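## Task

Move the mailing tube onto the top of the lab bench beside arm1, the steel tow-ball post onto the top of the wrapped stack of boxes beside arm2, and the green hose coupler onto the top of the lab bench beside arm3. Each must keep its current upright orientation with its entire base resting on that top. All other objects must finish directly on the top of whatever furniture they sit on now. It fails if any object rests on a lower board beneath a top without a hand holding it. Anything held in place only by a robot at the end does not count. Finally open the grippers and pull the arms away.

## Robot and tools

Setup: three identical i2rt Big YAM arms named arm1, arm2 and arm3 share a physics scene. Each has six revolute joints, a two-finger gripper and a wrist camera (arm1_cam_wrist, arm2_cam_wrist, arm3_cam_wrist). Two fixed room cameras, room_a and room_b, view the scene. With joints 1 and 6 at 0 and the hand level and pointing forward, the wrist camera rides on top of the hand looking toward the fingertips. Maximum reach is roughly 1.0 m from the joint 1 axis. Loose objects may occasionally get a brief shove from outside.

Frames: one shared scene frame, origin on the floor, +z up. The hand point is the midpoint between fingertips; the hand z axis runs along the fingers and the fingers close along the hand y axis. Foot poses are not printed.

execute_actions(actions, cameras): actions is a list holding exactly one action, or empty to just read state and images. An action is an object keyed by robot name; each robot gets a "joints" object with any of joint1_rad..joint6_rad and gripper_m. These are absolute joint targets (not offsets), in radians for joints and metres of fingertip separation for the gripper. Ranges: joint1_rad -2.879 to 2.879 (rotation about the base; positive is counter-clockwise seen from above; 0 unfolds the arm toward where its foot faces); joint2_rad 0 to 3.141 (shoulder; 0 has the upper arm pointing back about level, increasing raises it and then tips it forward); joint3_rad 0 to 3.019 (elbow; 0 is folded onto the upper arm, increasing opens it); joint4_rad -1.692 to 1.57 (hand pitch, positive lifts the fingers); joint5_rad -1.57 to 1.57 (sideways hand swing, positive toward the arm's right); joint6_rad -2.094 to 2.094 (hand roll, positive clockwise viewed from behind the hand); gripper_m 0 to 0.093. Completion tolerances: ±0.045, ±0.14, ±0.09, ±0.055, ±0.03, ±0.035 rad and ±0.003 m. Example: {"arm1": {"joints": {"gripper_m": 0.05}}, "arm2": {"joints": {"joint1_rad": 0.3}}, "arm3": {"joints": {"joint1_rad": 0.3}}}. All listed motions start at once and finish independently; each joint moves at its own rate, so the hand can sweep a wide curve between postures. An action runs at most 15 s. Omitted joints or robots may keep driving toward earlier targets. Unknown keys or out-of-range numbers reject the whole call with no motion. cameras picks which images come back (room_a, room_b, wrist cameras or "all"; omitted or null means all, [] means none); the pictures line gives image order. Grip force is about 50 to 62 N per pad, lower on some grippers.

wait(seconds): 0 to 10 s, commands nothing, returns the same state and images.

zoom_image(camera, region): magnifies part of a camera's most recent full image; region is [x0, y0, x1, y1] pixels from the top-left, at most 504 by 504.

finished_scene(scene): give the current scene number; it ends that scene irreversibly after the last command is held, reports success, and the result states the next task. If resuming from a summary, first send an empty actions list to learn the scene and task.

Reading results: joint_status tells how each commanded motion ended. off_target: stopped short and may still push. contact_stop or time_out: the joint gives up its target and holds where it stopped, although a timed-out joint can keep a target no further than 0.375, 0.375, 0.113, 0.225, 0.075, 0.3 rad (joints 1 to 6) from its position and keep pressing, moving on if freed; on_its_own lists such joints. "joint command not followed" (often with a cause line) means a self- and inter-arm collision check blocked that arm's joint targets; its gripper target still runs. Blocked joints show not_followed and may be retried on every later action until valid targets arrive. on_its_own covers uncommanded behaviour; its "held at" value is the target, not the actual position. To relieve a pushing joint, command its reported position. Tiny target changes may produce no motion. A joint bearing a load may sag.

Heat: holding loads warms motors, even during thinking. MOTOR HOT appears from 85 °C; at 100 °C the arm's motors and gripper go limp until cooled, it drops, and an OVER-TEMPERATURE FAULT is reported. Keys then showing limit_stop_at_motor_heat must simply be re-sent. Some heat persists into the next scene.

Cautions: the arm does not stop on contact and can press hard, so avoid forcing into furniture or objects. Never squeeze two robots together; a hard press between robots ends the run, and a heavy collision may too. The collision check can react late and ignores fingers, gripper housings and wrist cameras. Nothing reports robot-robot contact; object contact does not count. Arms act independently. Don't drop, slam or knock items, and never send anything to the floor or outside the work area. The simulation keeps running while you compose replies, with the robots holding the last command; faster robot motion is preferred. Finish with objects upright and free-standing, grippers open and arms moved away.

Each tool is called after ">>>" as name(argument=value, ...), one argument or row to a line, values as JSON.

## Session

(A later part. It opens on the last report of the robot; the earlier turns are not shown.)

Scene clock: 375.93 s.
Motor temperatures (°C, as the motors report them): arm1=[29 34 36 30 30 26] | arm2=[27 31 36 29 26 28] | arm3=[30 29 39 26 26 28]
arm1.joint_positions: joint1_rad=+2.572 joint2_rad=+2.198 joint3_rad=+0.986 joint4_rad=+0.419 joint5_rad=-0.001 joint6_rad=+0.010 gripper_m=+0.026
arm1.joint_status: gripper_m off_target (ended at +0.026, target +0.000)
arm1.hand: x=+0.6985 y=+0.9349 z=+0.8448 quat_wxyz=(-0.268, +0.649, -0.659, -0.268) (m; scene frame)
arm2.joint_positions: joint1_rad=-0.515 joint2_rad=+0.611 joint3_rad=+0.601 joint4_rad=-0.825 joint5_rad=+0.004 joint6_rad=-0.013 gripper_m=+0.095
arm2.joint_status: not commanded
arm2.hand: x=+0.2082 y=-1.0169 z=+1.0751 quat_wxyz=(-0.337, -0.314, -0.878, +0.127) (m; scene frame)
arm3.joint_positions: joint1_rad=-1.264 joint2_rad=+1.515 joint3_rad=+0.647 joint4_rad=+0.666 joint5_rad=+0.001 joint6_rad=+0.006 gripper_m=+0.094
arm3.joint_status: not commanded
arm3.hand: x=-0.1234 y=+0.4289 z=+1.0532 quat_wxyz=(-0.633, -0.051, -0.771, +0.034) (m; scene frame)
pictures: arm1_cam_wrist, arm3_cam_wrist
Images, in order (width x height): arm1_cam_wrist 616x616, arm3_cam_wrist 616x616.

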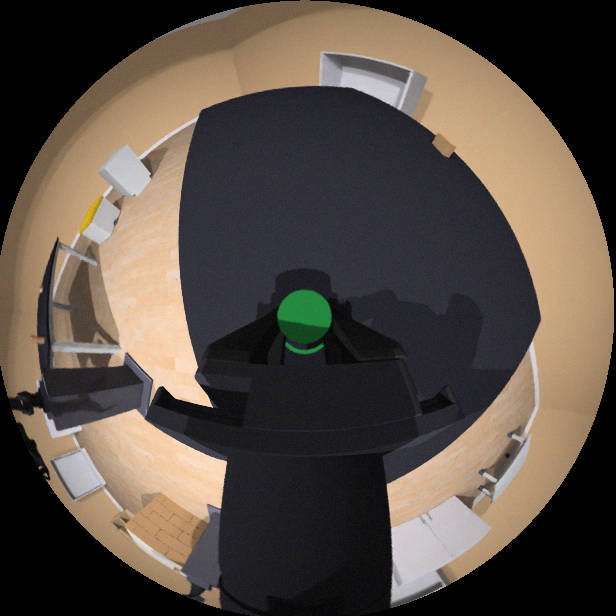

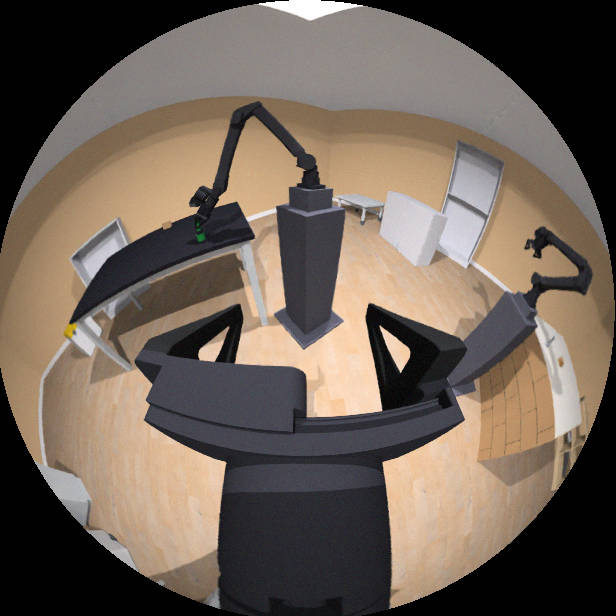

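>>> execute_actions(
  actions=[
    {"arm1": {"joints": {"joint2_rad": 1.95, "joint3_rad": 1.1}}},
  ],
  cameras=[],
)

>>> execute_actions(
  actions=[
    {"arm1": {"joints": {"joint1_rad": -2.254, "joint2_rad": 1.762, "joint3_rad": 1.345, "joint4_rad": -0.345}}},
  ],
)

Scene clock: 396.17 s.
Motor temperatures (°C, as the motors report them): arm1=[29 35 36 30 30 26] | arm2=[27 31 36 29 26 28] | arm3=[30 29 39 26 26 28]
arm1.joint_positions: joint1_rad=+2.572 joint2_rad=+1.944 joint3_rad=+1.081 joint4_rad=+0.427 joint5_rad=-0.001 joint6_rad=+0.010 gripper_m=+0.026
arm1.joint_status: all done
arm1.hand: x=+0.6985 y=+1.0236 z=+1.0449 quat_wxyz=(-0.380, +0.592, -0.600, -0.380) (m; scene frame)
arm2.joint_positions: joint1_rad=-0.515 joint2_rad=+0.611 joint3_rad=+0.601 joint4_rad=-0.825 joint5_rad=+0.004 joint6_rad=-0.013 gripper_m=+0.095
arm2.joint_status: not commanded
arm2.hand: x=+0.2082 y=-1.0169 z=+1.0751 quat_wxyz=(-0.337, -0.314, -0.878, +0.127) (m; scene frame)
arm3.joint_positions: joint1_rad=-1.264 joint2_rad=+1.515 joint3_rad=+0.647 joint4_rad=+0.666 joint5_rad=+0.001 joint6_rad=+0.006 gripper_m=+0.094
arm3.joint_status: not commanded
arm3.hand: x=-0.1234 y=+0.4289 z=+1.0532 quat_wxyz=(-0.633, -0.051, -0.771, +0.034) (m; scene frame)
pictures: none
No camera images: the call's "cameras" was empty. Leave "cameras" out to get every camera's image.

Scene clock: 399.80 s.
Motor temperatures (°C, as the motors report them): arm1=[29 35 37 30 30 26] | arm2=[27 31 36 29 26 28] | arm3=[30 29 39 26 26 28]
arm1.joint_positions: joint1_rad=-2.261 joint2_rad=+1.782 joint3_rad=+1.343 joint4_rad=-0.340 joint5_rad=+0.002 joint6_rad=+0.010 gripper_m=+0.026
arm1.joint_status: all done
arm1.hand: x=+0.0108 y=+0.4167 z=+1.1305 quat_wxyz=(+0.023, -0.921, +0.063, +0.384) (m; scene frame)
arm2.joint_positions: joint1_rad=-0.515 joint2_rad=+0.611 joint3_rad=+0.601 joint4_rad=-0.825 joint5_rad=+0.004 joint6_rad=-0.013 gripper_m=+0.095
arm2.joint_status: not commanded
arm2.hand: x=+0.2082 y=-1.0169 z=+1.0751 quat_wxyz=(-0.337, -0.314, -0.878, +0.127) (m; scene frame)
arm3.joint_positions: joint1_rad=-1.264 joint2_rad=+1.515 joint3_rad=+0.647 joint4_rad=+0.666 joint5_rad=+0.001 joint6_rad=+0.006 gripper_m=+0.094
arm3.joint_status: not commanded
arm3.hand: x=-0.1234 y=+0.4289 z=+1.0532 quat_wxyz=(-0.633, -0.051, -0.771, +0.034) (m; scene frame)
pictures: arm1_cam_wrist, arm2_cam_wrist, arm3_cam_wrist, room_a, room_b
Images, in order (width x height): arm1_cam_wrist 616x616, arm2_cam_wrist 616x616, arm3_cam_wrist 616x616, room_a 504x504, room_b 504x504.

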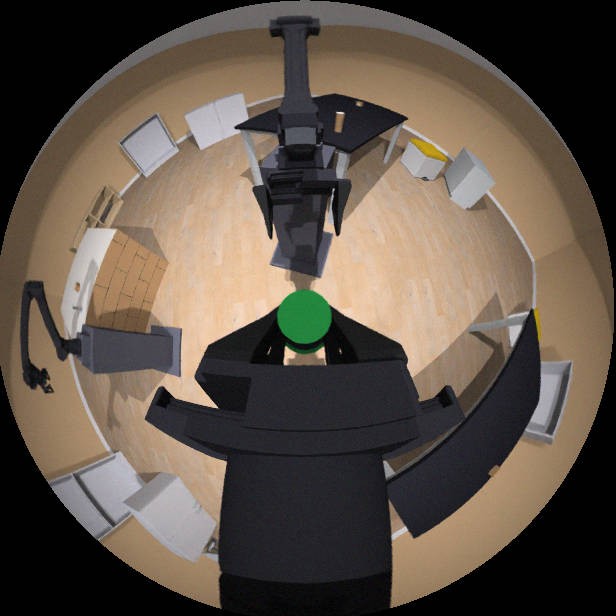

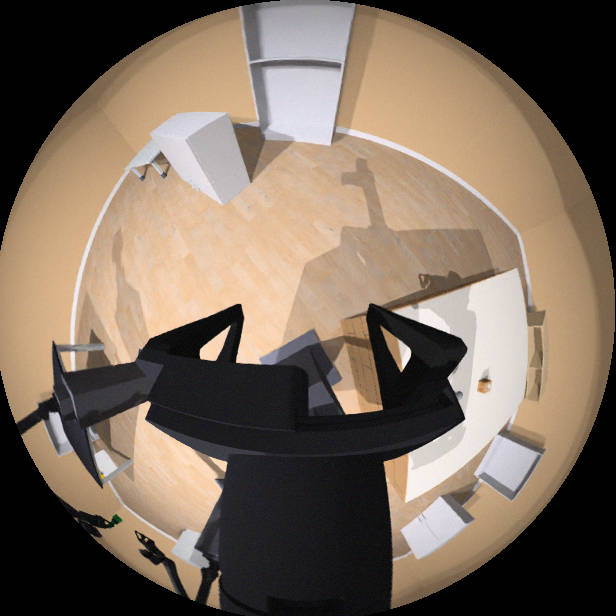

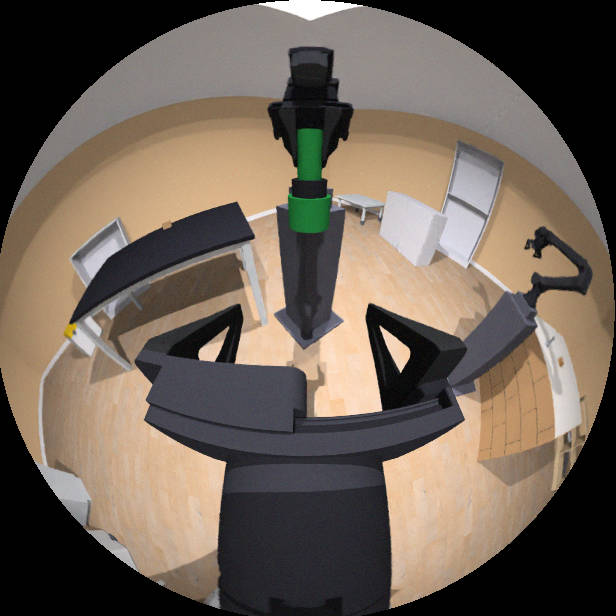

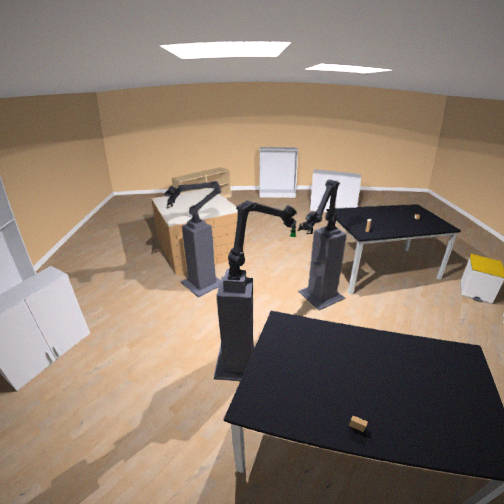

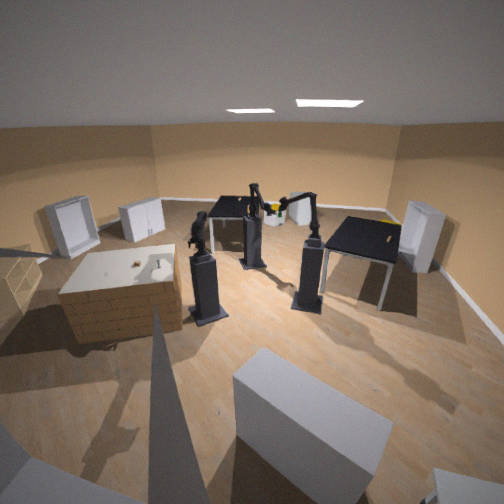

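>>> execute_actions(
  actions=[
    {"arm3": {"joints": {"joint2_rad": 1.63, "joint3_rad": 0.962, "joint4_rad": 0.405}}},
  ],
  cameras=["arm3_cam_wrist", "room_b"],
)

Scene clock: 458.23 s.
Motor temperatures (°C, as the motors report them): arm1=[29 36 38 30 30 26] | arm2=[27 31 37 29 26 28] | arm3=[30 29 39 26 26 28]
arm1.joint_positions: joint1_rad=-2.261 joint2_rad=+1.782 joint3_rad=+1.343 joint4_rad=-0.340 joint5_rad=+0.002 joint6_rad=+0.010 gripper_m=+0.026
arm1.joint_status: not commanded
arm1.hand: x=+0.0108 y=+0.4167 z=+1.1305 quat_wxyz=(+0.023, -0.921, +0.063, +0.384) (m; scene frame)
arm2.joint_positions: joint1_rad=-0.515 joint2_rad=+0.611 joint3_rad=+0.601 joint4_rad=-0.825 joint5_rad=+0.004 joint6_rad=-0.013 gripper_m=+0.095
arm2.joint_status: not commanded
arm2.hand: x=+0.2082 y=-1.0169 z=+1.0751 quat_wxyz=(-0.337, -0.314, -0.878, +0.127) (m; scene frame)
arm3.joint_positions: joint1_rad=-1.264 joint2_rad=+1.636 joint3_rad=+0.927 joint4_rad=+0.420 joint5_rad=+0.001 joint6_rad=+0.006 gripper_m=+0.094
arm3.joint_status: all done
arm3.hand: x=-0.0407 y=+0.4188 z=+1.0669 quat_wxyz=(-0.599, -0.052, -0.798, +0.032) (m; scene frame)
pictures: arm3_cam_wrist, room_b
Images, in order (width x height): arm3_cam_wrist 616x616, room_b 504x504.

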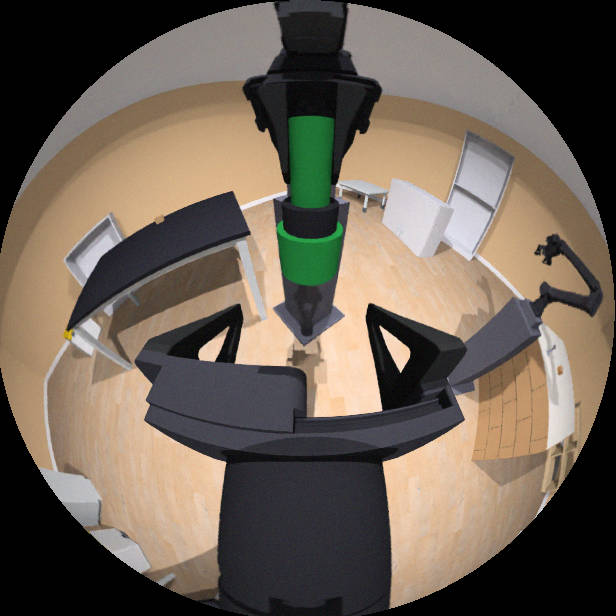

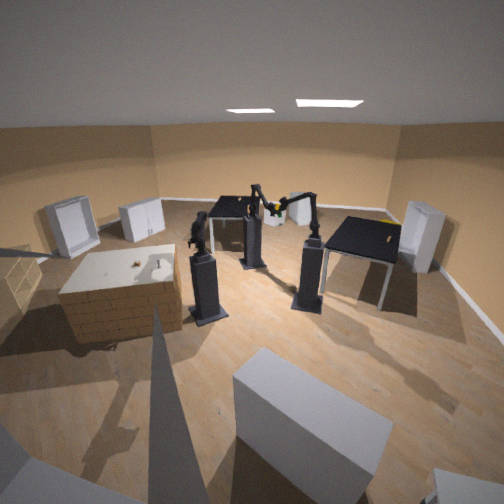

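>>> execute_actions(
  actions=[
    {"arm3": {"joints": {"joint2_rad": 1.785, "joint3_rad": 1.19, "joint4_rad": 0.315}}},
  ],
  cameras=["arm3_cam_wrist", "arm1_cam_wrist", "room_b"],
)

>>> zoom_image(
  camera="room_b",
  region=[240, 175, 320, 235],
)

Scene clock: 468.30 s.
Motor temperatures (°C, as the motors report them): arm1=[29 36 38 30 30 26] | arm2=[27 31 37 29 26 28] | arm3=[30 29 40 26 26 28]
arm1.joint_positions: joint1_rad=-2.261 joint2_rad=+1.782 joint3_rad=+1.343 joint4_rad=-0.340 joint5_rad=+0.002 joint6_rad=+0.010 gripper_m=+0.026
arm1.joint_status: not commanded
arm1.hand: x=+0.0108 y=+0.4167 z=+1.1305 quat_wxyz=(+0.023, -0.921, +0.063, +0.384) (m; scene frame)
arm2.joint_positions: joint1_rad=-0.515 joint2_rad=+0.611 joint3_rad=+0.601 joint4_rad=-0.825 joint5_rad=+0.004 joint6_rad=-0.013 gripper_m=+0.095
arm2.joint_status: not commanded
arm2.hand: x=+0.2082 y=-1.0169 z=+1.0751 quat_wxyz=(-0.337, -0.314, -0.878, +0.127) (m; scene frame)
arm3.joint_positions: joint1_rad=-1.264 joint2_rad=+1.788 joint3_rad=+1.140 joint4_rad=+0.329 joint5_rad=+0.001 joint6_rad=+0.006 gripper_m=+0.094
arm3.joint_status: all done
arm3.hand: x=+0.0268 y=+0.4107 z=+1.0597 quat_wxyz=(-0.587, -0.053, -0.807, +0.032) (m; scene frame)
pictures: arm1_cam_wrist, arm3_cam_wrist, room_b
Images, in order (width x height): arm1_cam_wrist 616x616, arm3_cam_wrist 616x616, room_b 504x504.

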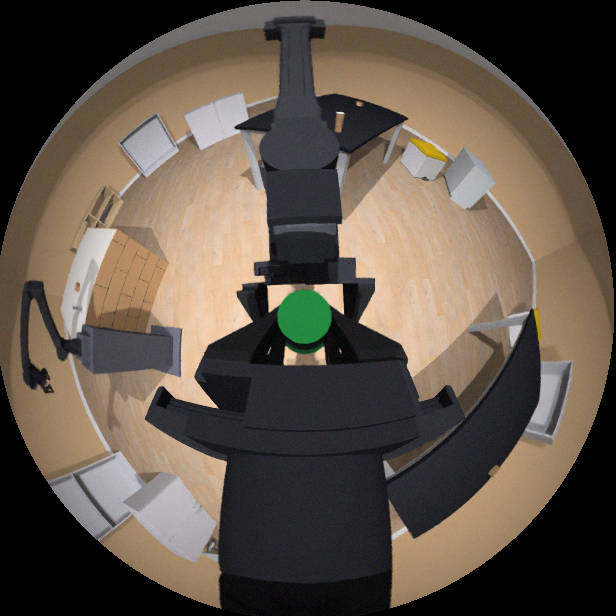

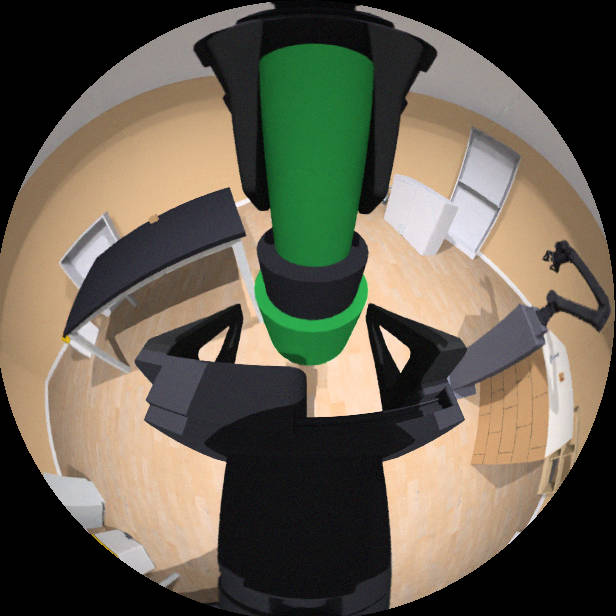

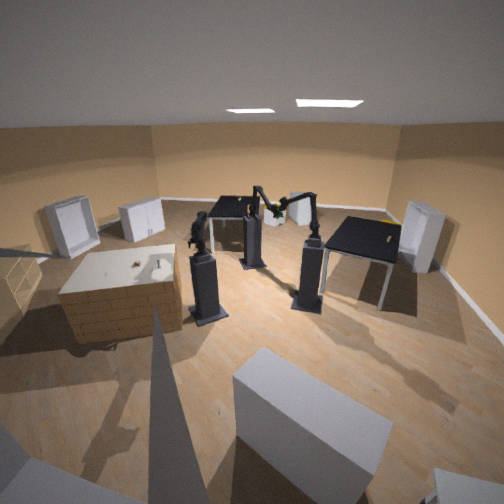

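Region (240, 175, 320, 235) of room_b's 504x504 image, scaled by 6.300, with more detail than that image has; it fills the top 378 rows of this view, and the rest is white.

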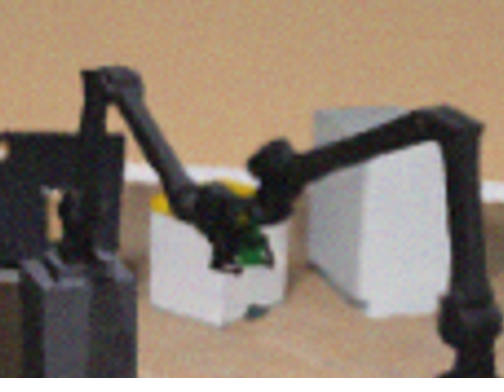

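>>> execute_actions(
  actions=[],
  cameras=["arm3_cam_wrist"],
)

Scene clock: 470.97 s.
Motor temperatures (°C, as the motors report them): arm1=[29 36 38 30 30 26] | arm2=[27 31 37 29 26 28] | arm3=[30 29 41 26 26 28]
arm1.joint_positions: joint1_rad=-2.261 joint2_rad=+1.782 joint3_rad=+1.343 joint4_rad=-0.340 joint5_rad=+0.002 joint6_rad=+0.010 gripper_m=+0.026
arm1.joint_status: not commanded
arm1.hand: x=+0.0108 y=+0.4167 z=+1.1305 quat_wxyz=(+0.023, -0.921, +0.063, +0.384) (m; scene frame)
arm2.joint_positions: joint1_rad=-0.515 joint2_rad=+0.611 joint3_rad=+0.601 joint4_rad=-0.825 joint5_rad=+0.004 joint6_rad=-0.013 gripper_m=+0.095
arm2.joint_status: not commanded
arm2.hand: x=+0.2082 y=-1.0169 z=+1.0751 quat_wxyz=(-0.337, -0.314, -0.878, +0.127) (m; scene frame)
arm3.joint_positions: joint1_rad=-1.264 joint2_rad=+1.788 joint3_rad=+1.140 joint4_rad=+0.329 joint5_rad=+0.001 joint6_rad=+0.006 gripper_m=+0.094
arm3.joint_status: all done
arm3.hand: x=+0.0268 y=+0.4107 z=+1.0597 quat_wxyz=(-0.587, -0.053, -0.807, +0.032) (m; scene frame)
pictures: arm3_cam_wrist
Images, in order (width x height): arm3_cam_wrist 616x616.

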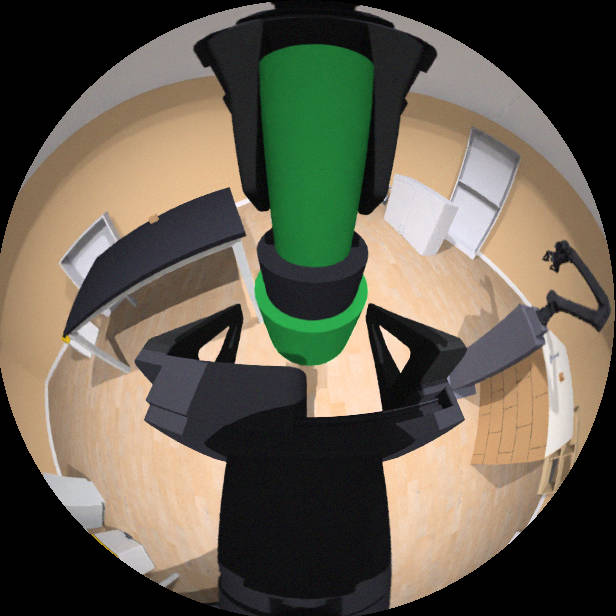

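>>> execute_actions(
  actions=[
    {"arm3": {"joints": {"joint3_rad": 1.215}}},
  ],
  cameras=["arm3_cam_wrist"],
)

Scene clock: 474.97 s.
Motor temperatures (°C, as the motors report them): arm1=[29 36 38 30 30 26] | arm2=[27 31 37 29 26 28] | arm3=[30 29 41 26 26 28]
arm1.joint_positions: joint1_rad=-2.261 joint2_rad=+1.782 joint3_rad=+1.343 joint4_rad=-0.340 joint5_rad=+0.002 joint6_rad=+0.010 gripper_m=+0.026
arm1.joint_status: not commanded
arm1.hand: x=+0.0108 y=+0.4167 z=+1.1305 quat_wxyz=(+0.023, -0.921, +0.063, +0.384) (m; scene frame)
arm2.joint_positions: joint1_rad=-0.515 joint2_rad=+0.611 joint3_rad=+0.601 joint4_rad=-0.825 joint5_rad=+0.004 joint6_rad=-0.013 gripper_m=+0.095
arm2.joint_status: not commanded
arm2.hand: x=+0.2082 y=-1.0169 z=+1.0751 quat_wxyz=(-0.337, -0.314, -0.878, +0.127) (m; scene frame)
arm3.joint_positions: joint1_rad=-1.264 joint2_rad=+1.788 joint3_rad=+1.166 joint4_rad=+0.328 joint5_rad=+0.001 joint6_rad=+0.006 gripper_m=+0.094
arm3.joint_status: all done
arm3.hand: x=+0.0344 y=+0.4097 z=+1.0734 quat_wxyz=(-0.597, -0.052, -0.800, +0.032) (m; scene frame)
pictures: arm3_cam_wrist
Images, in order (width x height): arm3_cam_wrist 616x616.

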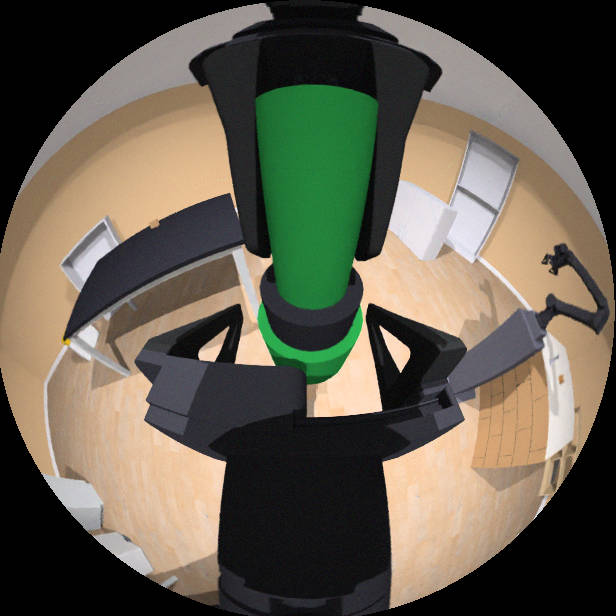

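>>> execute_actions(
  actions=[
    {"arm3": {"joints": {"gripper_m": 0.0}}},
  ],
  cameras=["arm3_cam_wrist", "arm1_cam_wrist"],
)

Scene clock: 478.60 s.
Motor temperatures (°C, as the motors report them): arm1=[29 36 38 30 30 26] | arm2=[27 31 37 29 26 28] | arm3=[30 30 42 26 26 28]
arm1.joint_positions: joint1_rad=-2.261 joint2_rad=+1.782 joint3_rad=+1.343 joint4_rad=-0.340 joint5_rad=+0.007 joint6_rad=+0.006 gripper_m=+0.026
arm1.joint_status: not commanded
arm1.hand: x=+0.0110 y=+0.4177 z=+1.1305 quat_wxyz=(+0.026, -0.921, +0.063, +0.384) (m; scene frame)
arm2.joint_positions: joint1_rad=-0.515 joint2_rad=+0.611 joint3_rad=+0.601 joint4_rad=-0.825 joint5_rad=+0.004 joint6_rad=-0.013 gripper_m=+0.095
arm2.joint_status: not commanded
arm2.hand: x=+0.2082 y=-1.0169 z=+1.0751 quat_wxyz=(-0.337, -0.314, -0.878, +0.127) (m; scene frame)
arm3.joint_positions: joint1_rad=-1.265 joint2_rad=+1.788 joint3_rad=+1.166 joint4_rad=+0.328 joint5_rad=+0.004 joint6_rad=+0.004 gripper_m=+0.047
arm3.joint_status: gripper_m off_target (ended at +0.047, target +0.000)
arm3.hand: x=+0.0342 y=+0.4087 z=+1.0734 quat_wxyz=(-0.596, -0.053, -0.800, +0.034) (m; scene frame)
pictures: arm1_cam_wrist, arm3_cam_wrist
Images, in order (width x height): arm1_cam_wrist 616x616, arm3_cam_wrist 616x616.

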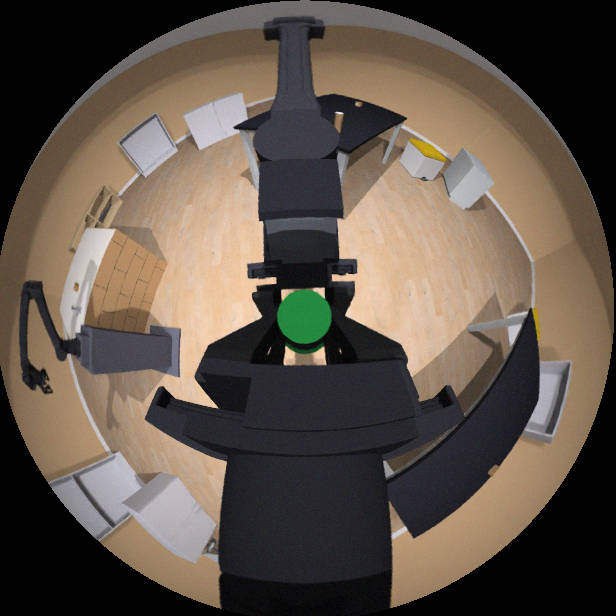

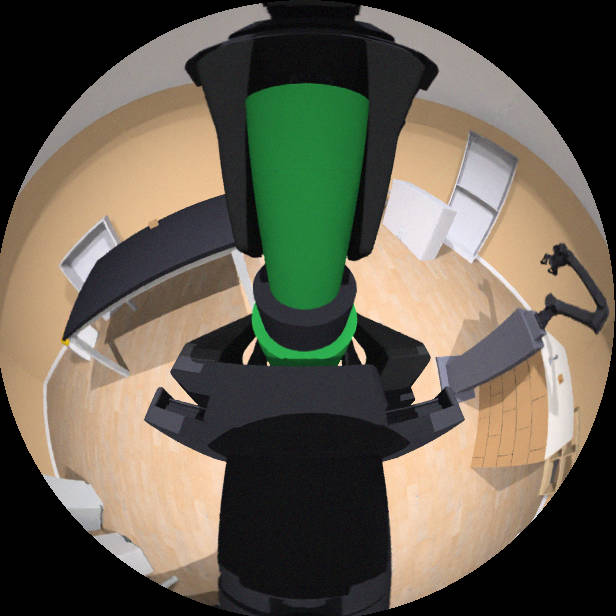

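>>> execute_actions(
  actions=[
    {"arm1": {"joints": {"gripper_m": 0.093}}},
  ],
  cameras=[],
)

>>> execute_actions(
  actions=[
    {"arm1": {"joints": {"joint2_rad": 1.5}}},
  ],
  cameras=["arm3_cam_wrist", "arm1_cam_wrist"],
)

Scene clock: 491.00 s.
Motor temperatures (°C, as the motors report them): arm1=[29 36 38 30 30 26] | arm2=[27 31 37 29 26 28] | arm3=[30 30 43 26 26 28]
arm1.joint_positions: joint1_rad=-2.261 joint2_rad=+1.774 joint3_rad=+1.343 joint4_rad=-0.340 joint5_rad=+0.003 joint6_rad=+0.006 gripper_m=+0.093
arm1.joint_status: all done
arm1.hand: x=+0.0110 y=+0.4167 z=+1.1354 quat_wxyz=(+0.024, -0.920, +0.062, +0.387) (m; scene frame)
arm2.joint_positions: joint1_rad=-0.515 joint2_rad=+0.611 joint3_rad=+0.601 joint4_rad=-0.825 joint5_rad=+0.004 joint6_rad=-0.013 gripper_m=+0.095
arm2.joint_status: not commanded
arm2.hand: x=+0.2082 y=-1.0169 z=+1.0751 quat_wxyz=(-0.337, -0.314, -0.878, +0.127) (m; scene frame)
arm3.joint_positions: joint1_rad=-1.264 joint2_rad=+1.788 joint3_rad=+1.166 joint4_rad=+0.323 joint5_rad=+0.002 joint6_rad=+0.004 gripper_m=+0.047
arm3.joint_status: not commanded
arm3.hand: x=+0.0340 y=+0.4093 z=+1.0723 quat_wxyz=(-0.595, -0.052, -0.802, +0.033) (m; scene frame)
pictures: none
No camera images: the call's "cameras" was empty. Leave "cameras" out to get every camera's image.

Scene clock: 492.30 s.
Motor temperatures (°C, as the motors report them): arm1=[29 36 39 30 30 26] | arm2=[27 31 37 29 26 28] | arm3=[30 30 43 26 26 28]
arm1.joint_positions: joint1_rad=-2.261 joint2_rad=+1.492 joint3_rad=+1.343 joint4_rad=-0.341 joint5_rad=+0.003 joint6_rad=+0.006 gripper_m=+0.093
arm1.joint_status: all done
arm1.hand: x=+0.0440 y=+0.4125 z=+1.3200 quat_wxyz=(+0.032, -0.856, +0.058, +0.512) (m; scene frame)
arm2.joint_positions: joint1_rad=-0.515 joint2_rad=+0.611 joint3_rad=+0.601 joint4_rad=-0.825 joint5_rad=+0.004 joint6_rad=-0.013 gripper_m=+0.095
arm2.joint_status: not commanded
arm2.hand: x=+0.2082 y=-1.0169 z=+1.0751 quat_wxyz=(-0.337, -0.314, -0.878, +0.127) (m; scene frame)
arm3.joint_positions: joint1_rad=-1.264 joint2_rad=+1.788 joint3_rad=+1.166 joint4_rad=+0.323 joint5_rad=+0.002 joint6_rad=+0.004 gripper_m=+0.047
arm3.joint_status: not commanded
arm3.hand: x=+0.0340 y=+0.4093 z=+1.0723 quat_wxyz=(-0.595, -0.052, -0.802, +0.033) (m; scene frame)
pictures: arm1_cam_wrist, arm3_cam_wrist
Images, in order (width x height): arm1_cam_wrist 616x616, arm3_cam_wrist 616x616.

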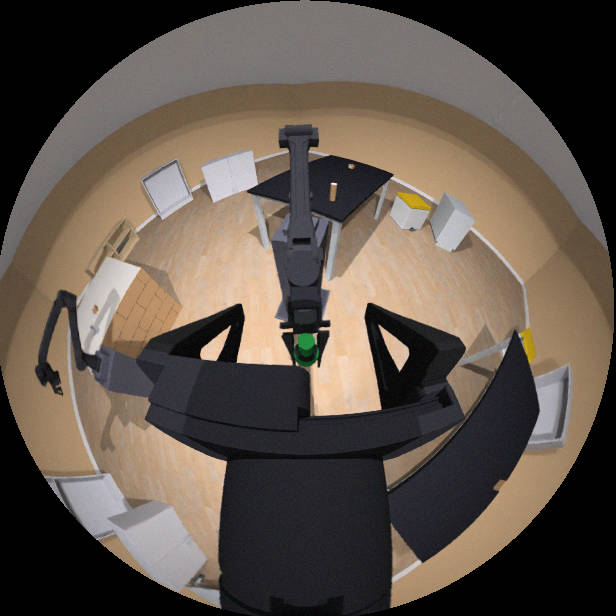

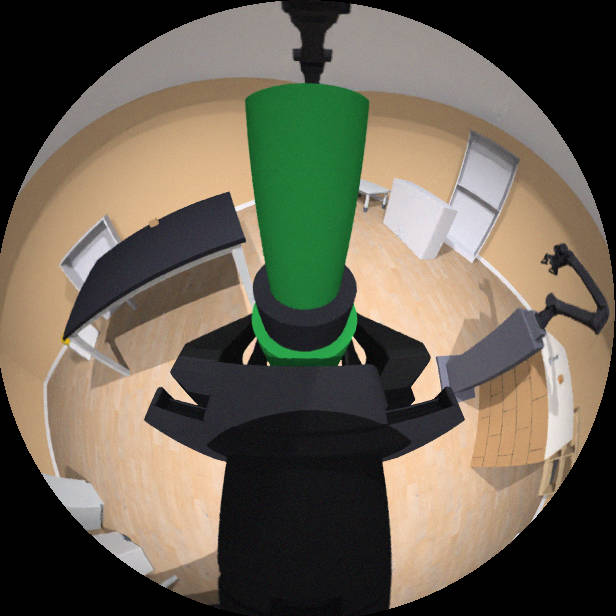

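>>> execute_actions(
  actions=[
    {"arm3": {"joints": {"joint1_rad": 1.78, "joint2_rad": 1.81, "joint3_rad": 0.935, "joint4_rad": 0.615}}},
  ],
  cameras=[],
)

>>> execute_actions(
  actions=[
    {"arm3": {"joints": {"joint2_rad": 2.24, "joint3_rad": 1.01, "joint4_rad": 1.01}}},
  ],
  cameras=["arm3_cam_wrist", "arm1_cam_wrist", "room_a"],
)

>>> zoom_image(
  camera="room_a",
  region=[320, 170, 420, 260],
)

Scene clock: 518.37 s.
Motor temperatures (°C, as the motors report them): arm1=[29 35 39 30 30 26] | arm2=[27 31 37 29 26 28] | arm3=[30 30 44 26 26 28]
arm1.joint_positions: joint1_rad=-2.261 joint2_rad=+1.492 joint3_rad=+1.343 joint4_rad=-0.341 joint5_rad=+0.003 joint6_rad=+0.006 gripper_m=+0.093
arm1.joint_status: not commanded
arm1.hand: x=+0.0440 y=+0.4125 z=+1.3200 quat_wxyz=(+0.032, -0.856, +0.058, +0.512) (m; scene frame)
arm2.joint_positions: joint1_rad=-0.515 joint2_rad=+0.611 joint3_rad=+0.601 joint4_rad=-0.825 joint5_rad=+0.004 joint6_rad=-0.013 gripper_m=+0.095
arm2.joint_status: not commanded
arm2.hand: x=+0.2082 y=-1.0169 z=+1.0751 quat_wxyz=(-0.337, -0.314, -0.878, +0.127) (m; scene frame)
arm3.joint_positions: joint1_rad=+1.789 joint2_rad=+1.827 joint3_rad=+0.937 joint4_rad=+0.585 joint5_rad=-0.002 joint6_rad=+0.004 gripper_m=+0.047
arm3.joint_status: all done
arm3.hand: x=-1.3198 y=+0.6333 z=+0.9849 quat_wxyz=(-0.062, +0.803, -0.084, -0.587) (m; scene frame)
pictures: none
No camera images: the call's "cameras" was empty. Leave "cameras" out to get every camera's image.

Scene clock: 519.73 s.
Motor temperatures (°C, as the motors report them): arm1=[29 35 39 30 30 26] | arm2=[27 31 37 29 26 28] | arm3=[30 30 43 26 26 28]
arm1.joint_positions: joint1_rad=-2.261 joint2_rad=+1.492 joint3_rad=+1.343 joint4_rad=-0.341 joint5_rad=+0.003 joint6_rad=+0.006 gripper_m=+0.093
arm1.joint_status: not commanded
arm1.hand: x=+0.0440 y=+0.4125 z=+1.3200 quat_wxyz=(+0.032, -0.856, +0.058, +0.512) (m; scene frame)
arm2.joint_positions: joint1_rad=-0.515 joint2_rad=+0.611 joint3_rad=+0.601 joint4_rad=-0.825 joint5_rad=+0.004 joint6_rad=-0.013 gripper_m=+0.095
arm2.joint_status: not commanded
arm2.hand: x=+0.2082 y=-1.0169 z=+1.0751 quat_wxyz=(-0.337, -0.314, -0.878, +0.127) (m; scene frame)
arm3.joint_positions: joint1_rad=+1.789 joint2_rad=+2.265 joint3_rad=+0.990 joint4_rad=+0.980 joint5_rad=-0.002 joint6_rad=+0.004 gripper_m=+0.047
arm3.joint_status: all done
arm3.hand: x=-1.3233 y=+0.6350 z=+0.8175 quat_wxyz=(-0.062, +0.800, -0.083, -0.591) (m; scene frame)
pictures: arm1_cam_wrist, arm3_cam_wrist, room_a
Images, in order (width x height): arm1_cam_wrist 616x616, arm3_cam_wrist 616x616, room_a 504x504.

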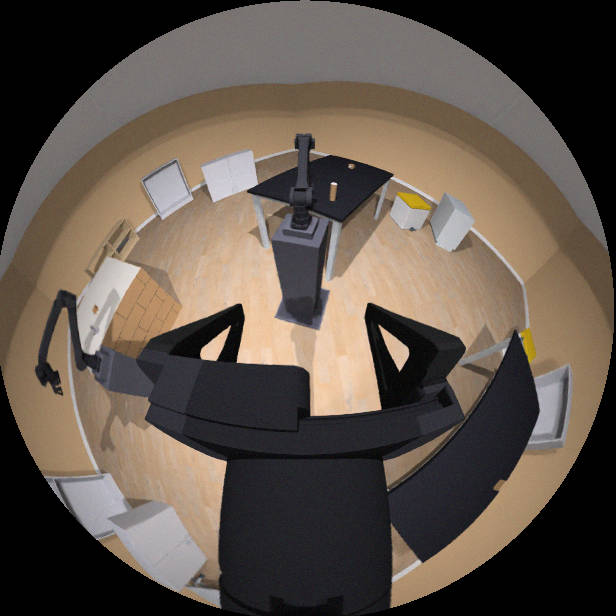

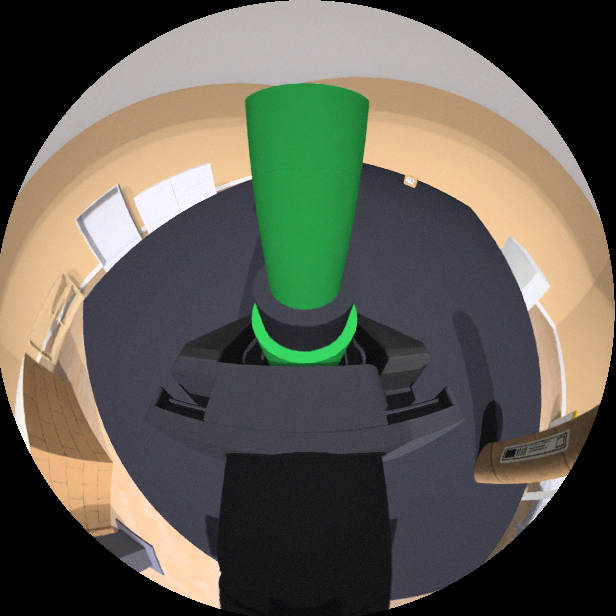

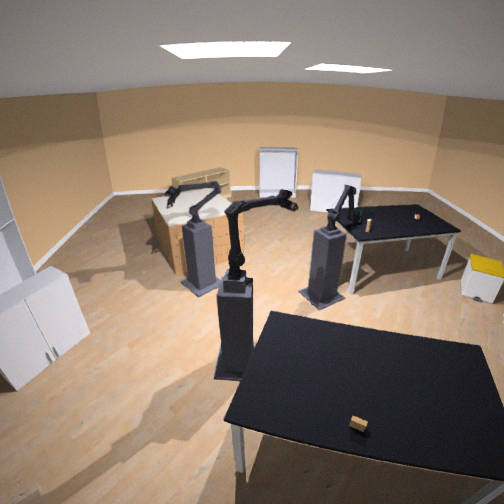

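Region (320, 170, 420, 260) of room_a's 504x504 image, scaled by 5.040, with more detail than that image has; it fills the top 454 rows of this view, and the rest is white.

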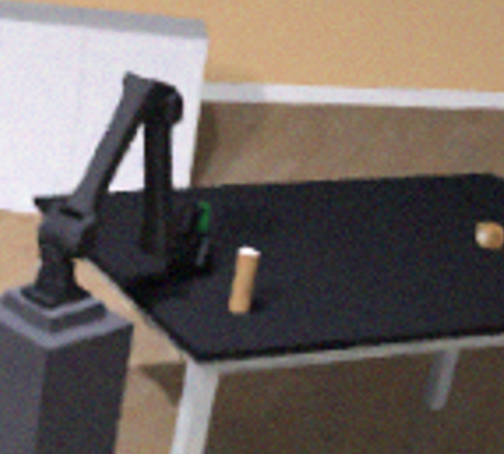

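>>> execute_actions(
  actions=[
    {"arm3": {"joints": {"joint2_rad": 2.305, "joint4_rad": 1.08}}},
  ],
  cameras=["arm3_cam_wrist", "room_a"],
)

>>> zoom_image(
  camera="room_a",
  region=[335, 195, 385, 240],
)

Scene clock: 526.70 s.
Motor temperatures (°C, as the motors report them): arm1=[29 35 39 30 30 26] | arm2=[27 31 38 29 26 28] | arm3=[30 30 42 26 26 28]
arm1.joint_positions: joint1_rad=-2.261 joint2_rad=+1.492 joint3_rad=+1.343 joint4_rad=-0.341 joint5_rad=+0.003 joint6_rad=+0.006 gripper_m=+0.093
arm1.joint_status: not commanded
arm1.hand: x=+0.0440 y=+0.4125 z=+1.3200 quat_wxyz=(+0.032, -0.856, +0.058, +0.512) (m; scene frame)
arm2.joint_positions: joint1_rad=-0.515 joint2_rad=+0.611 joint3_rad=+0.601 joint4_rad=-0.825 joint5_rad=+0.004 joint6_rad=-0.013 gripper_m=+0.095
arm2.joint_status: not commanded
arm2.hand: x=+0.2082 y=-1.0169 z=+1.0751 quat_wxyz=(-0.337, -0.314, -0.878, +0.127) (m; scene frame)
arm3.joint_positions: joint1_rad=+1.789 joint2_rad=+2.304 joint3_rad=+0.990 joint4_rad=+1.048 joint5_rad=-0.002 joint6_rad=+0.004 gripper_m=+0.047
arm3.joint_status: all done
arm3.hand: x=-1.3204 y=+0.6344 z=+0.8086 quat_wxyz=(-0.063, +0.791, -0.082, -0.602) (m; scene frame)
pictures: arm3_cam_wrist, room_a
Images, in order (width x height): arm3_cam_wrist 616x616, room_a 504x504.

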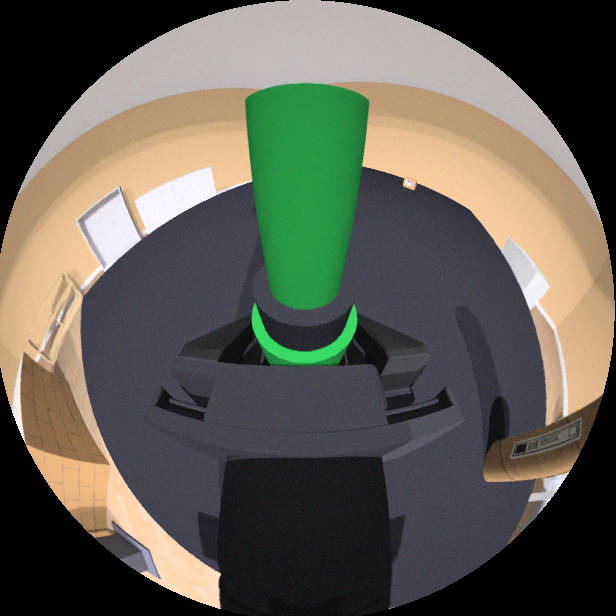

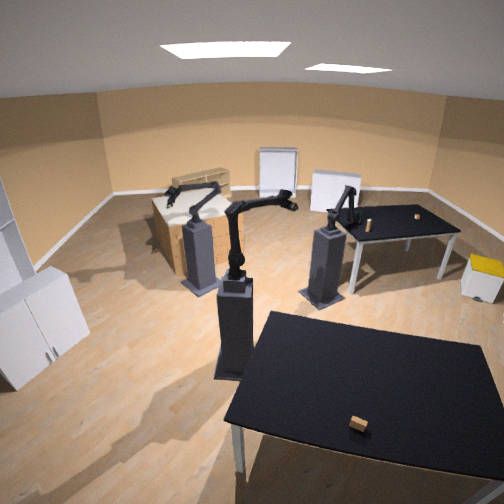

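Region (335, 195, 385, 240) of room_a's 504x504 image, scaled by 10.080, with more detail than that image has; it fills the top 454 rows of this view, and the rest is white.

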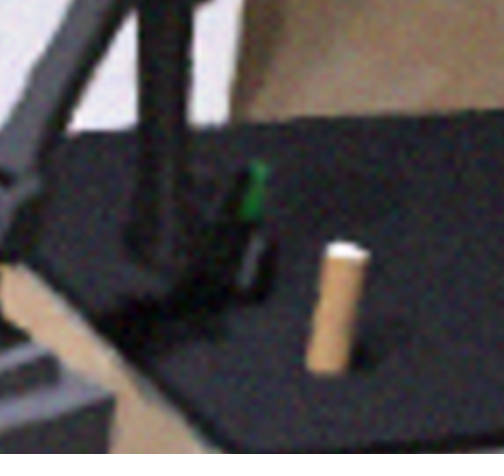

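>>> execute_actions(
  actions=[
    {"arm3": {"joints": {"joint2_rad": 2.335}}},
  ],
  cameras=["arm3_cam_wrist"],
)

Scene clock: 529.80 s.
Motor temperatures (°C, as the motors report them): arm1=[29 35 39 30 30 26] | arm2=[27 31 38 29 26 28] | arm3=[30 30 41 26 26 28]
arm1.joint_positions: joint1_rad=-2.261 joint2_rad=+1.492 joint3_rad=+1.343 joint4_rad=-0.341 joint5_rad=+0.003 joint6_rad=+0.006 gripper_m=+0.093
arm1.joint_status: not commanded
arm1.hand: x=+0.0440 y=+0.4125 z=+1.3200 quat_wxyz=(+0.032, -0.856, +0.058, +0.512) (m; scene frame)
arm2.joint_positions: joint1_rad=-0.515 joint2_rad=+0.611 joint3_rad=+0.601 joint4_rad=-0.825 joint5_rad=+0.004 joint6_rad=-0.013 gripper_m=+0.095
arm2.joint_status: not commanded
arm2.hand: x=+0.2082 y=-1.0169 z=+1.0751 quat_wxyz=(-0.337, -0.314, -0.878, +0.127) (m; scene frame)
arm3.joint_positions: joint1_rad=+1.788 joint2_rad=+2.331 joint3_rad=+0.990 joint4_rad=+1.052 joint5_rad=-0.002 joint6_rad=+0.005 gripper_m=+0.047
arm3.joint_status: all done
arm3.hand: x=-1.3152 y=+0.6337 z=+0.7927 quat_wxyz=(-0.062, +0.798, -0.084, -0.593) (m; scene frame)
pictures: arm3_cam_wrist
Images, in order (width x height): arm3_cam_wrist 616x616.

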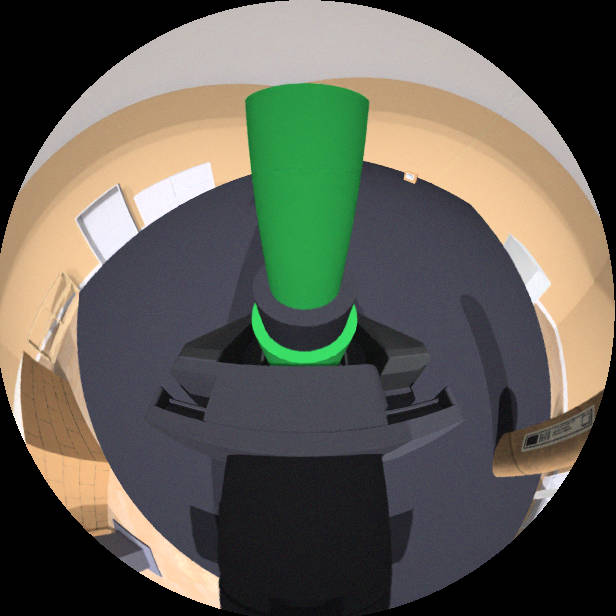

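>>> execute_actions(
  actions=[
    {"arm3": {"joints": {"gripper_m": 0.093}}},
  ],
  cameras=["arm3_cam_wrist"],
)

Scene clock: 534.43 s.
Motor temperatures (°C, as the motors report them): arm1=[29 35 39 30 30 26] | arm2=[27 31 38 29 26 28] | arm3=[30 30 41 26 26 28]
arm1.joint_positions: joint1_rad=-2.261 joint2_rad=+1.492 joint3_rad=+1.343 joint4_rad=-0.341 joint5_rad=+0.003 joint6_rad=+0.006 gripper_m=+0.093
arm1.joint_status: not commanded
arm1.hand: x=+0.0440 y=+0.4125 z=+1.3200 quat_wxyz=(+0.032, -0.856, +0.058, +0.512) (m; scene frame)
arm2.joint_positions: joint1_rad=-0.515 joint2_rad=+0.611 joint3_rad=+0.601 joint4_rad=-0.825 joint5_rad=+0.004 joint6_rad=-0.013 gripper_m=+0.095
arm2.joint_status: not commanded
arm2.hand: x=+0.2082 y=-1.0169 z=+1.0751 quat_wxyz=(-0.337, -0.314, -0.878, +0.127) (m; scene frame)
arm3.joint_positions: joint1_rad=+1.788 joint2_rad=+2.331 joint3_rad=+0.990 joint4_rad=+1.056 joint5_rad=-0.002 joint6_rad=+0.005 gripper_m=+0.093
arm3.joint_status: all done
arm3.hand: x=-1.3154 y=+0.6338 z=+0.7935 quat_wxyz=(-0.062, +0.797, -0.084, -0.595) (m; scene frame)
pictures: arm3_cam_wrist
Images, in order (width x height): arm3_cam_wrist 616x616.

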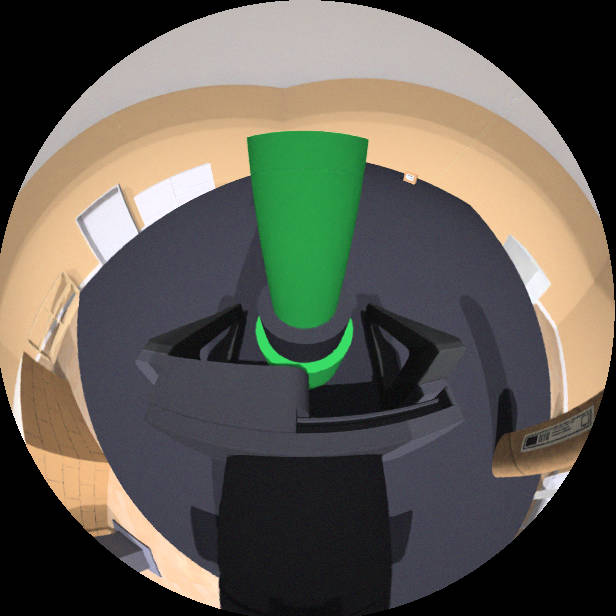

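>>> execute_actions(
  actions=[
    {"arm3": {"joints": {"joint2_rad": 1.655, "joint3_rad": 0.60, "joint4_rad": 0.73}}},
  ],
  cameras=[],
)

>>> execute_actions(
  actions=[
    {"arm3": {"joints": {"joint1_rad": 1.41}}},
  ],
  cameras=["arm3_cam_wrist", "room_a"],
)

>>> zoom_image(
  camera="room_a",
  region=[320, 170, 420, 260],
)

Scene clock: 568.90 s.
Motor temperatures (°C, as the motors report them): arm1=[29 35 40 30 30 26] | arm2=[27 31 38 29 26 28] | arm3=[30 30 39 26 26 28]
arm1.joint_positions: joint1_rad=-2.261 joint2_rad=+1.492 joint3_rad=+1.343 joint4_rad=-0.341 joint5_rad=+0.003 joint6_rad=+0.006 gripper_m=+0.093
arm1.joint_status: not commanded
arm1.hand: x=+0.0440 y=+0.4125 z=+1.3200 quat_wxyz=(+0.032, -0.856, +0.058, +0.512) (m; scene frame)
arm2.joint_positions: joint1_rad=-0.515 joint2_rad=+0.611 joint3_rad=+0.601 joint4_rad=-0.825 joint5_rad=+0.004 joint6_rad=-0.013 gripper_m=+0.095
arm2.joint_status: not commanded
arm2.hand: x=+0.2082 y=-1.0169 z=+1.0751 quat_wxyz=(-0.337, -0.314, -0.878, +0.127) (m; scene frame)
arm3.joint_positions: joint1_rad=+1.788 joint2_rad=+1.646 joint3_rad=+0.607 joint4_rad=+0.745 joint5_rad=-0.002 joint6_rad=+0.005 gripper_m=+0.093
arm3.joint_status: all done
arm3.hand: x=-1.2107 y=+0.6105 z=+0.9790 quat_wxyz=(-0.062, +0.800, -0.084, -0.591) (m; scene frame)
pictures: none
No camera images: the call's "cameras" was empty. Leave "cameras" out to get every camera's image.

Scene clock: 570.00 s.
Motor temperatures (°C, as the motors report them): arm1=[29 35 40 30 30 26] | arm2=[27 31 38 29 26 28] | arm3=[30 30 39 26 26 28]
arm1.joint_positions: joint1_rad=-2.261 joint2_rad=+1.492 joint3_rad=+1.343 joint4_rad=-0.341 joint5_rad=+0.003 joint6_rad=+0.006 gripper_m=+0.093
arm1.joint_status: not commanded
arm1.hand: x=+0.0440 y=+0.4125 z=+1.3200 quat_wxyz=(+0.032, -0.856, +0.058, +0.512) (m; scene frame)
arm2.joint_positions: joint1_rad=-0.515 joint2_rad=+0.611 joint3_rad=+0.601 joint4_rad=-0.825 joint5_rad=+0.004 joint6_rad=-0.013 gripper_m=+0.095
arm2.joint_status: not commanded
arm2.hand: x=+0.2082 y=-1.0169 z=+1.0751 quat_wxyz=(-0.337, -0.314, -0.878, +0.127) (m; scene frame)
arm3.joint_positions: joint1_rad=+1.401 joint2_rad=+1.646 joint3_rad=+0.607 joint4_rad=+0.745 joint5_rad=+0.001 joint6_rad=+0.005 gripper_m=+0.093
arm3.joint_status: all done
arm3.hand: x=-1.1276 y=+0.8047 z=+0.9803 quat_wxyz=(-0.177, +0.768, -0.237, -0.568) (m; scene frame)
pictures: arm3_cam_wrist, room_a
Images, in order (width x height): arm3_cam_wrist 616x616, room_a 504x504.

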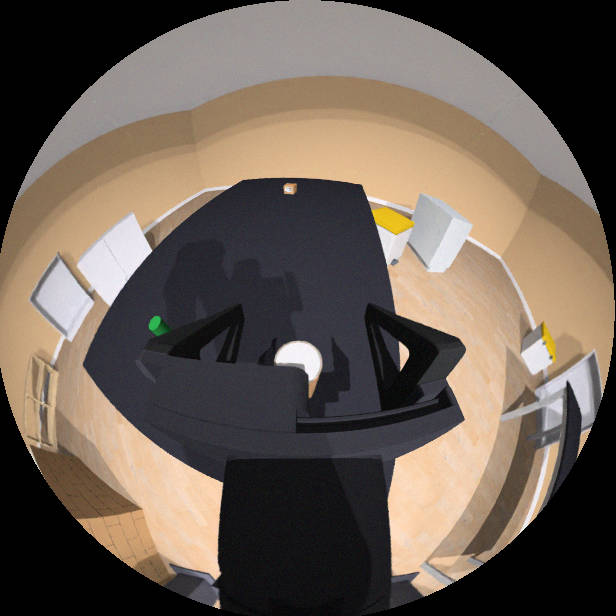

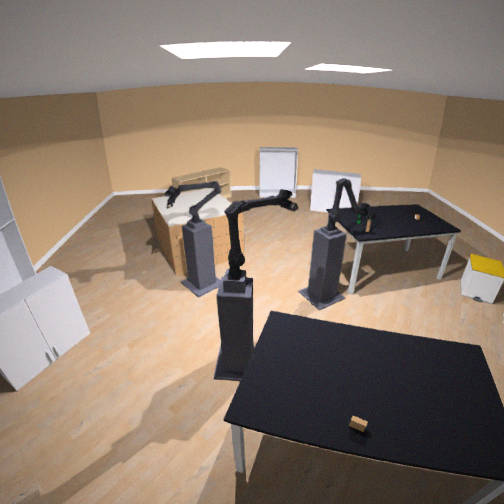

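Region (320, 170, 420, 260) of room_a's 504x504 image, scaled by 5.040, with more detail than that image has; it fills the top 454 rows of this view, and the rest is white.

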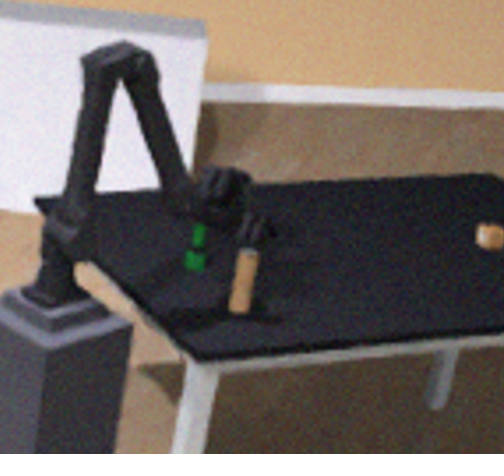

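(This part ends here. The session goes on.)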